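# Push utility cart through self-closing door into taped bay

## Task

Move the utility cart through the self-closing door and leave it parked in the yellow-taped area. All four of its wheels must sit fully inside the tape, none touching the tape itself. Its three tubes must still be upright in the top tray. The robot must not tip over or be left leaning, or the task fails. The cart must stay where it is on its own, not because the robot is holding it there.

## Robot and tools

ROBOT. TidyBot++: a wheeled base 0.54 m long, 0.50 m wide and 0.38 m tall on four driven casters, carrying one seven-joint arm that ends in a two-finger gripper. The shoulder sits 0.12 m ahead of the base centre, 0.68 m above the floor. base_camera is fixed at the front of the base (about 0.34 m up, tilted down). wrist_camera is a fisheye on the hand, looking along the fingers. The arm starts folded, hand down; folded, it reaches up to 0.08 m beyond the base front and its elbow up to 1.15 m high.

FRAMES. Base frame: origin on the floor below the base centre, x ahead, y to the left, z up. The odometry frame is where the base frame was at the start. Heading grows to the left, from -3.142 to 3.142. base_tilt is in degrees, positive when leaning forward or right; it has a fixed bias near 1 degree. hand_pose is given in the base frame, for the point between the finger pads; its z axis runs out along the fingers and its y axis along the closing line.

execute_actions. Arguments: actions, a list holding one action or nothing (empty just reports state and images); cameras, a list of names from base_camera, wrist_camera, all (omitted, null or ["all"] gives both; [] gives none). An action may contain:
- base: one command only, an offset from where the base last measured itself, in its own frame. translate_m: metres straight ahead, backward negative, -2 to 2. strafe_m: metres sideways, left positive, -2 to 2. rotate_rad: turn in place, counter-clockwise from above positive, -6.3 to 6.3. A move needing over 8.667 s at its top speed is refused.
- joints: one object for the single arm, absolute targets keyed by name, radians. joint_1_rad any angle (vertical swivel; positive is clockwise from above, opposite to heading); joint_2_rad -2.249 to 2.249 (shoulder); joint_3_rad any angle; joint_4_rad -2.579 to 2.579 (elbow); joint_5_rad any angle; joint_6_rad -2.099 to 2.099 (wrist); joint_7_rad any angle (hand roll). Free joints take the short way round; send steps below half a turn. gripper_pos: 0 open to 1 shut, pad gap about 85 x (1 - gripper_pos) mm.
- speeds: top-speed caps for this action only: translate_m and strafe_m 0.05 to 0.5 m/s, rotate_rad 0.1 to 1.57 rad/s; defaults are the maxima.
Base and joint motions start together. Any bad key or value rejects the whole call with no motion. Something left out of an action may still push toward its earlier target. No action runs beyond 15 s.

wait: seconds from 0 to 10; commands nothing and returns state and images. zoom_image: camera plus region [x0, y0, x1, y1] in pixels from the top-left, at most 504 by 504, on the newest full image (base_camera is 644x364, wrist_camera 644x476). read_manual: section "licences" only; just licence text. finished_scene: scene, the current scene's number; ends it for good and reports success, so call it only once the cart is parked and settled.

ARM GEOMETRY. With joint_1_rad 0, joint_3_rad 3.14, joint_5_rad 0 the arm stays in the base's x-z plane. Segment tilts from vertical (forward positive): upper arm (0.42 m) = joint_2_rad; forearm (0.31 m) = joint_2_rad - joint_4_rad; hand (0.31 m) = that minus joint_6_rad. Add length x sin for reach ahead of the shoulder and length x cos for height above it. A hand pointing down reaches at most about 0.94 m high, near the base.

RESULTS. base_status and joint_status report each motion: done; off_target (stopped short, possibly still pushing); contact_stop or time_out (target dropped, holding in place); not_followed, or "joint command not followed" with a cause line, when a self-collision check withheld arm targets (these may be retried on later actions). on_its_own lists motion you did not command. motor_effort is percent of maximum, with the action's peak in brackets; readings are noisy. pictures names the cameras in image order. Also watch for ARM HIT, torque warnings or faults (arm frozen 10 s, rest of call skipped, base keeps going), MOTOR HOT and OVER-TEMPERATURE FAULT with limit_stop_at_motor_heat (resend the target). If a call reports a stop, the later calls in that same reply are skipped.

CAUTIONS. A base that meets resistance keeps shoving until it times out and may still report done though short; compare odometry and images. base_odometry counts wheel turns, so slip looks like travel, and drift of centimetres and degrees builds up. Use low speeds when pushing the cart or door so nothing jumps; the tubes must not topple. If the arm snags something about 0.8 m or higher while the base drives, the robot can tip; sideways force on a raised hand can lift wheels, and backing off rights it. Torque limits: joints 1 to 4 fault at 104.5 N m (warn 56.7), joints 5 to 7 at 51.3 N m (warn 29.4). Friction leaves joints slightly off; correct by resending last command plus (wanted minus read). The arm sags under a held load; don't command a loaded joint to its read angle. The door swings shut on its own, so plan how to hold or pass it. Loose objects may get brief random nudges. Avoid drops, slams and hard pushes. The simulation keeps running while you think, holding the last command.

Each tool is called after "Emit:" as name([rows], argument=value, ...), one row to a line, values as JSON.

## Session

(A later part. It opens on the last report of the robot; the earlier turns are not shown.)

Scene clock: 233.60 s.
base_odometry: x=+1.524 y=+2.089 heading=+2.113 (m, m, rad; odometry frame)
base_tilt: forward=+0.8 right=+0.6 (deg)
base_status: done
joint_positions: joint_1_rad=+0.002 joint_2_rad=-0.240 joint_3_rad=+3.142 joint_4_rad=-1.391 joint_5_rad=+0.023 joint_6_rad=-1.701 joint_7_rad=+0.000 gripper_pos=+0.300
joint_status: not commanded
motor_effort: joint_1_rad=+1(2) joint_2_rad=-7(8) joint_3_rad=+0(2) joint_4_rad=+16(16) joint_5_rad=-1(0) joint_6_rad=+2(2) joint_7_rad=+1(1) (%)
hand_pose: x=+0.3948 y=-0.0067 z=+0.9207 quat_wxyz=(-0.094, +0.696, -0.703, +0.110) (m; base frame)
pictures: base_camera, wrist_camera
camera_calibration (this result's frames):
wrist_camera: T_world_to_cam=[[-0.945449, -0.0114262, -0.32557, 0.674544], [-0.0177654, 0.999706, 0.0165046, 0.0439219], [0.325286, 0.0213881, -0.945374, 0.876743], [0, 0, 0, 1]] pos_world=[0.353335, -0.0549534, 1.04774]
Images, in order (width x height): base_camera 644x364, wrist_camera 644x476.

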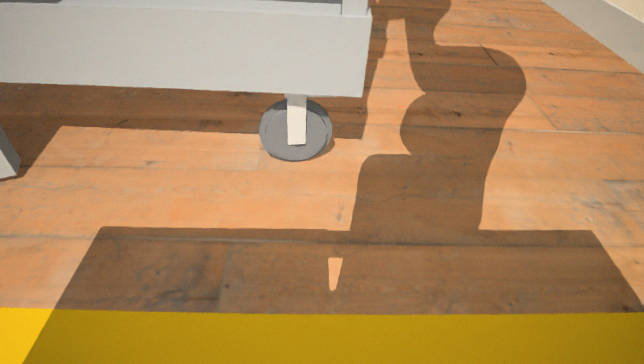

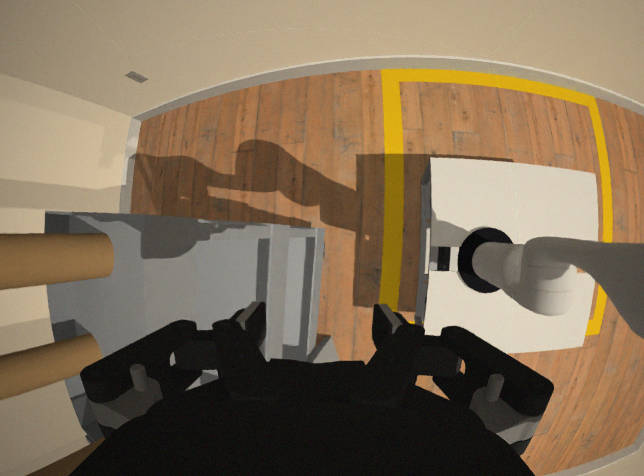

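Emit:
execute_actions([
  {"base":{"strafe_m":0.1}},
], cameras=[])

Emit:
execute_actions([
  {"base":{"translate_m":0.21},"speeds":{"translate_m":0.15}},
])

Scene clock: 240.43 s.
base_odometry: x=+1.439 y=+2.037 heading=+2.112 (m, m, rad; odometry frame)
base_tilt: forward=+0.8 right=+0.6 (deg)
base_status: done
joint_positions: joint_1_rad=+0.002 joint_2_rad=-0.240 joint_3_rad=+3.142 joint_4_rad=-1.391 joint_5_rad=+0.023 joint_6_rad=-1.701 joint_7_rad=+0.000 gripper_pos=+0.300
joint_status: not commanded
motor_effort: joint_1_rad=+1(0) joint_2_rad=-6(7) joint_3_rad=+0(2) joint_4_rad=+16(16) joint_5_rad=-1(0) joint_6_rad=+1(2) joint_7_rad=+1(1) (%)
hand_pose: x=+0.3948 y=-0.0065 z=+0.9207 quat_wxyz=(-0.094, +0.696, -0.703, +0.110) (m; base frame)
pictures: none
No camera images: the call's "cameras" was empty. Leave "cameras" out to get every camera's image.

Scene clock: 242.50 s.
base_odometry: x=+1.330 y=+2.217 heading=+2.112 (m, m, rad; odometry frame)
base_tilt: forward=+0.8 right=+0.6 (deg)
base_status: done
joint_positions: joint_1_rad=+0.002 joint_2_rad=-0.244 joint_3_rad=+3.142 joint_4_rad=-1.390 joint_5_rad=+0.023 joint_6_rad=-1.701 joint_7_rad=+0.000 gripper_pos=+0.300
joint_status: not commanded
motor_effort: joint_1_rad=+1(1) joint_2_rad=-7(10) joint_3_rad=+0(0) joint_4_rad=+16(17) joint_5_rad=-1(1) joint_6_rad=+1(3) joint_7_rad=+1(1) (%)
hand_pose: x=+0.3939 y=-0.0065 z=+0.9216 quat_wxyz=(-0.096, +0.696, -0.703, +0.111) (m; base frame)
pictures: base_camera, wrist_camera
camera_calibration (this result's frames):
wrist_camera: T_world_to_cam=[[-0.944339, -0.0115676, -0.328769, 0.676506], [-0.0180689, 0.999697, 0.0167262, 0.0436592], [0.328476, 0.0217357, -0.944262, 0.875681], [0, 0, 0, 1]] pos_world=[0.351999, -0.0548539, 1.04856]
Images, in order (width x height): base_camera 644x364, wrist_camera 644x476.

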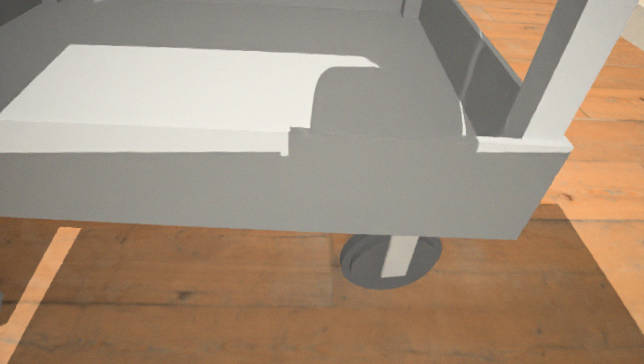

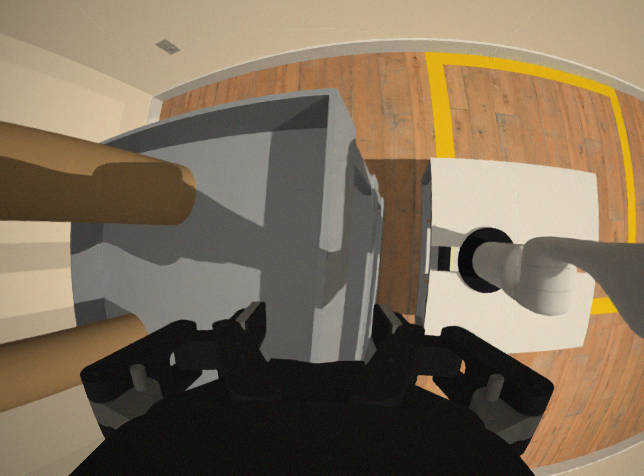

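Emit:
execute_actions([
  {"base":{"translate_m":0.015},"joints":{"joint_2_rad":-0.2,"joint_4_rad":-1.59,"joint_6_rad":-1.58}},
], cameras=[])

Emit:
execute_actions([
  {"joints":{"gripper_pos":1}},
], cameras=[])

Emit:
execute_actions([
  {"base":{"strafe_m":-0.47},"speeds":{"strafe_m":0.1}},
])

Scene clock: 250.57 s.
base_odometry: x=+1.322 y=+2.230 heading=+2.112 (m, m, rad; odometry frame)
base_tilt: forward=+0.8 right=+0.6 (deg)
base_status: done
joint_positions: joint_1_rad=+0.002 joint_2_rad=-0.215 joint_3_rad=+3.142 joint_4_rad=-1.570 joint_5_rad=+0.023 joint_6_rad=-1.601 joint_7_rad=+0.000 gripper_pos=+0.300
joint_status: all done
motor_effort: joint_1_rad=+1(1) joint_2_rad=-8(9) joint_3_rad=+0(1) joint_4_rad=+16(17) joint_5_rad=-1(0) joint_6_rad=+1(2) joint_7_rad=+1(1) (%)
hand_pose: x=+0.3938 y=-0.0066 z=+0.8545 quat_wxyz=(-0.058, +0.702, -0.706, +0.074) (m; base frame)
pictures: none
No camera images: the call's "cameras" was empty. Leave "cameras" out to get every camera's image.

Scene clock: 251.50 s.
base_odometry: x=+1.322 y=+2.230 heading=+2.112 (m, m, rad; odometry frame)
base_tilt: forward=+0.8 right=+0.6 (deg)
base_status: not commanded
joint_positions: joint_1_rad=+0.003 joint_2_rad=-0.214 joint_3_rad=+3.142 joint_4_rad=-1.568 joint_5_rad=+0.023 joint_6_rad=-1.598 joint_7_rad=+0.000 gripper_pos=+0.908
joint_status: gripper_pos off_target (ended at +0.908, target +1.000)
motor_effort: joint_1_rad=-1(2) joint_2_rad=-7(11) joint_3_rad=-2(3) joint_4_rad=+10(17) joint_5_rad=-1(2) joint_6_rad=+7(7) joint_7_rad=+4(4) (%)
hand_pose: x=+0.3951 y=-0.0067 z=+0.8549 quat_wxyz=(-0.059, +0.702, -0.706, +0.075) (m; base frame)
pictures: none
No camera images: the call's "cameras" was empty. Leave "cameras" out to get every camera's image.

Scene clock: 256.73 s.
base_odometry: x=+1.725 y=+2.472 heading=+2.112 (m, m, rad; odometry frame)
base_tilt: forward=+0.8 right=+0.6 (deg)
base_status: done
joint_positions: joint_1_rad=-0.013 joint_2_rad=-0.211 joint_3_rad=+3.126 joint_4_rad=-1.565 joint_5_rad=-0.003 joint_6_rad=-1.609 joint_7_rad=+0.007 gripper_pos=+0.911
joint_status: not commanded
motor_effort: joint_1_rad=+5(7) joint_2_rad=-5(11) joint_3_rad=+4(7) joint_4_rad=+8(11) joint_5_rad=-2(6) joint_6_rad=+5(8) joint_7_rad=-5(6) (%)
hand_pose: x=+0.3928 y=+0.0104 z=+0.8547 quat_wxyz=(-0.064, +0.717, -0.691, +0.063) (m; base frame)
pictures: base_camera, wrist_camera
camera_calibration (this result's frames):
wrist_camera: T_world_to_cam=[[-0.974429, -0.0519115, -0.218619, 0.57172], [-0.061811, 0.997338, 0.0386846, 0.0262528], [0.216029, 0.0512084, -0.975043, 0.882583], [0, 0, 0, 1]] pos_world=[0.368059, -0.0416998, 0.98453]
Images, in order (width x height): base_camera 644x364, wrist_camera 644x476.

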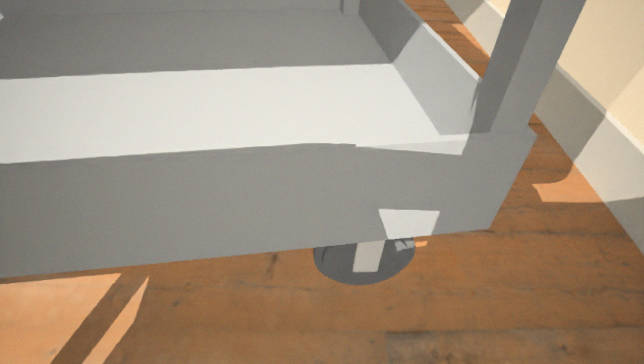

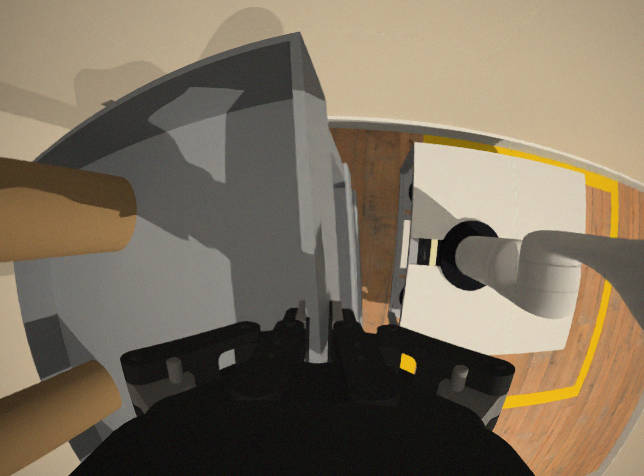

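Emit:
execute_actions([
  {"base":{"translate_m":-1.15},"speeds":{"translate_m":0.15}},
])

Emit:
execute_actions([
  {"joints":{"gripper_pos":0.3}},
], cameras=[])

Emit:
execute_actions([
  {"joints":{"joint_2_rad":-0.25,"joint_4_rad":-1.37,"joint_6_rad":-1.72}},
], cameras=["wrist_camera"])

Scene clock: 278.33 s.
base_odometry: x=+2.318 y=+1.487 heading=+2.112 (m, m, rad; odometry frame)
base_tilt: forward=+0.8 right=+0.6 (deg)
base_status: done
joint_positions: joint_1_rad=+0.022 joint_2_rad=-0.207 joint_3_rad=+3.163 joint_4_rad=-1.560 joint_5_rad=+0.014 joint_6_rad=-1.624 joint_7_rad=-0.010 gripper_pos=+0.919
joint_status: not commanded
motor_effort: joint_1_rad=-4(7) joint_2_rad=-5(12) joint_3_rad=-4(9) joint_4_rad=+10(14) joint_5_rad=-7(8) joint_6_rad=+8(11) joint_7_rad=+1(7) (%)
hand_pose: x=+0.3903 y=-0.0152 z=+0.8546 quat_wxyz=(-0.054, +0.685, -0.724, +0.062) (m; base frame)
pictures: base_camera, wrist_camera
camera_calibration (this result's frames):
wrist_camera: T_world_to_cam=[[-0.97815, 0.0360083, -0.20476, 0.558906], [0.0297588, 0.998995, 0.0335199, 0.0203832], [0.205762, 0.026694, -0.978238, 0.890741], [0, 0, 0, 1]] pos_world=[0.362807, -0.0642654, 0.985115]
Images, in order (width x height): base_camera 644x364, wrist_camera 644x476.

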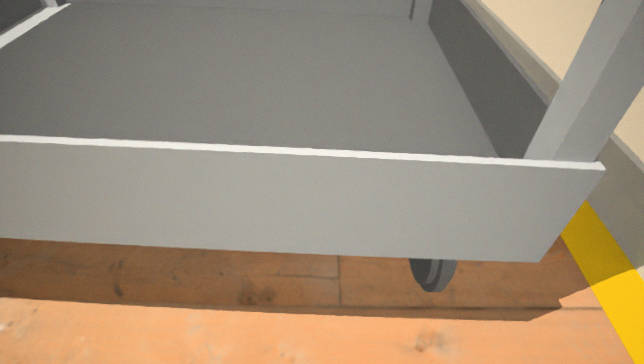

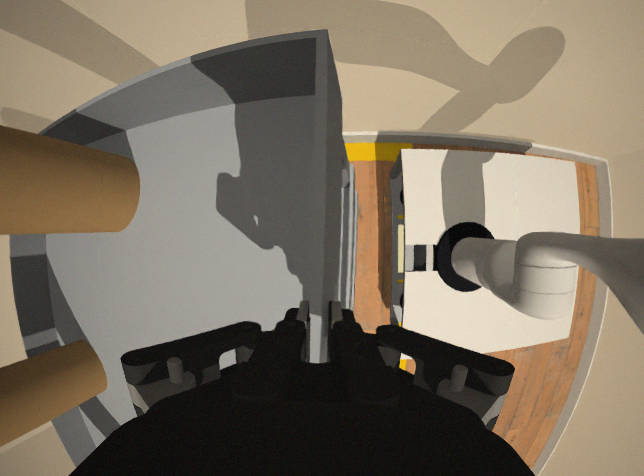

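Scene clock: 279.27 s.
base_odometry: x=+2.318 y=+1.487 heading=+2.112 (m, m, rad; odometry frame)
base_tilt: forward=+0.8 right=+0.6 (deg)
base_status: not commanded
joint_positions: joint_1_rad=+0.011 joint_2_rad=-0.205 joint_3_rad=+3.152 joint_4_rad=-1.579 joint_5_rad=+0.014 joint_6_rad=-1.601 joint_7_rad=-0.010 gripper_pos=+0.300
joint_status: all done
motor_effort: joint_1_rad=+1(3) joint_2_rad=-9(10) joint_3_rad=+0(4) joint_4_rad=+17(17) joint_5_rad=-1(7) joint_6_rad=+1(10) joint_7_rad=+1(1) (%)
hand_pose: x=+0.3933 y=-0.0090 z=+0.8482 quat_wxyz=(-0.054, +0.693, -0.716, +0.063) (m; base frame)
pictures: none
No camera images: the call's "cameras" was empty. Leave "cameras" out to get every camera's image.

Scene clock: 280.50 s.
base_odometry: x=+2.318 y=+1.487 heading=+2.112 (m, m, rad; odometry frame)
base_tilt: forward=+0.8 right=+0.6 (deg)
base_status: not commanded
joint_positions: joint_1_rad=+0.011 joint_2_rad=-0.237 joint_3_rad=+3.152 joint_4_rad=-1.390 joint_5_rad=+0.014 joint_6_rad=-1.699 joint_7_rad=-0.010 gripper_pos=+0.300
joint_status: all done
motor_effort: joint_1_rad=+1(1) joint_2_rad=-8(11) joint_3_rad=+0(0) joint_4_rad=+16(18) joint_5_rad=-1(1) joint_6_rad=+2(3) joint_7_rad=+1(1) (%)
hand_pose: x=+0.3963 y=-0.0092 z=+0.9200 quat_wxyz=(-0.097, +0.688, -0.712, +0.106) (m; base frame)
pictures: wrist_camera
camera_calibration (this result's frames):
wrist_camera: T_world_to_cam=[[-0.945722, 0.0148345, -0.324638, 0.675138], [0.00531672, 0.99953, 0.0301856, 0.0247535], [0.324933, 0.0268212, -0.945357, 0.87582], [0, 0, 0, 1]] pos_world=[0.353778, -0.0582477, 1.04639]
Images, in order (width x height): wrist_camera 644x476.

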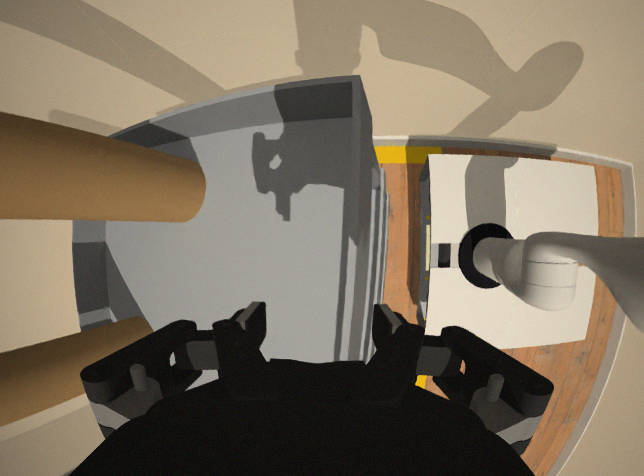

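Geometry says it's well inside.

Emit:
finished_scene(scene=1)

The scene is finished: the task was done.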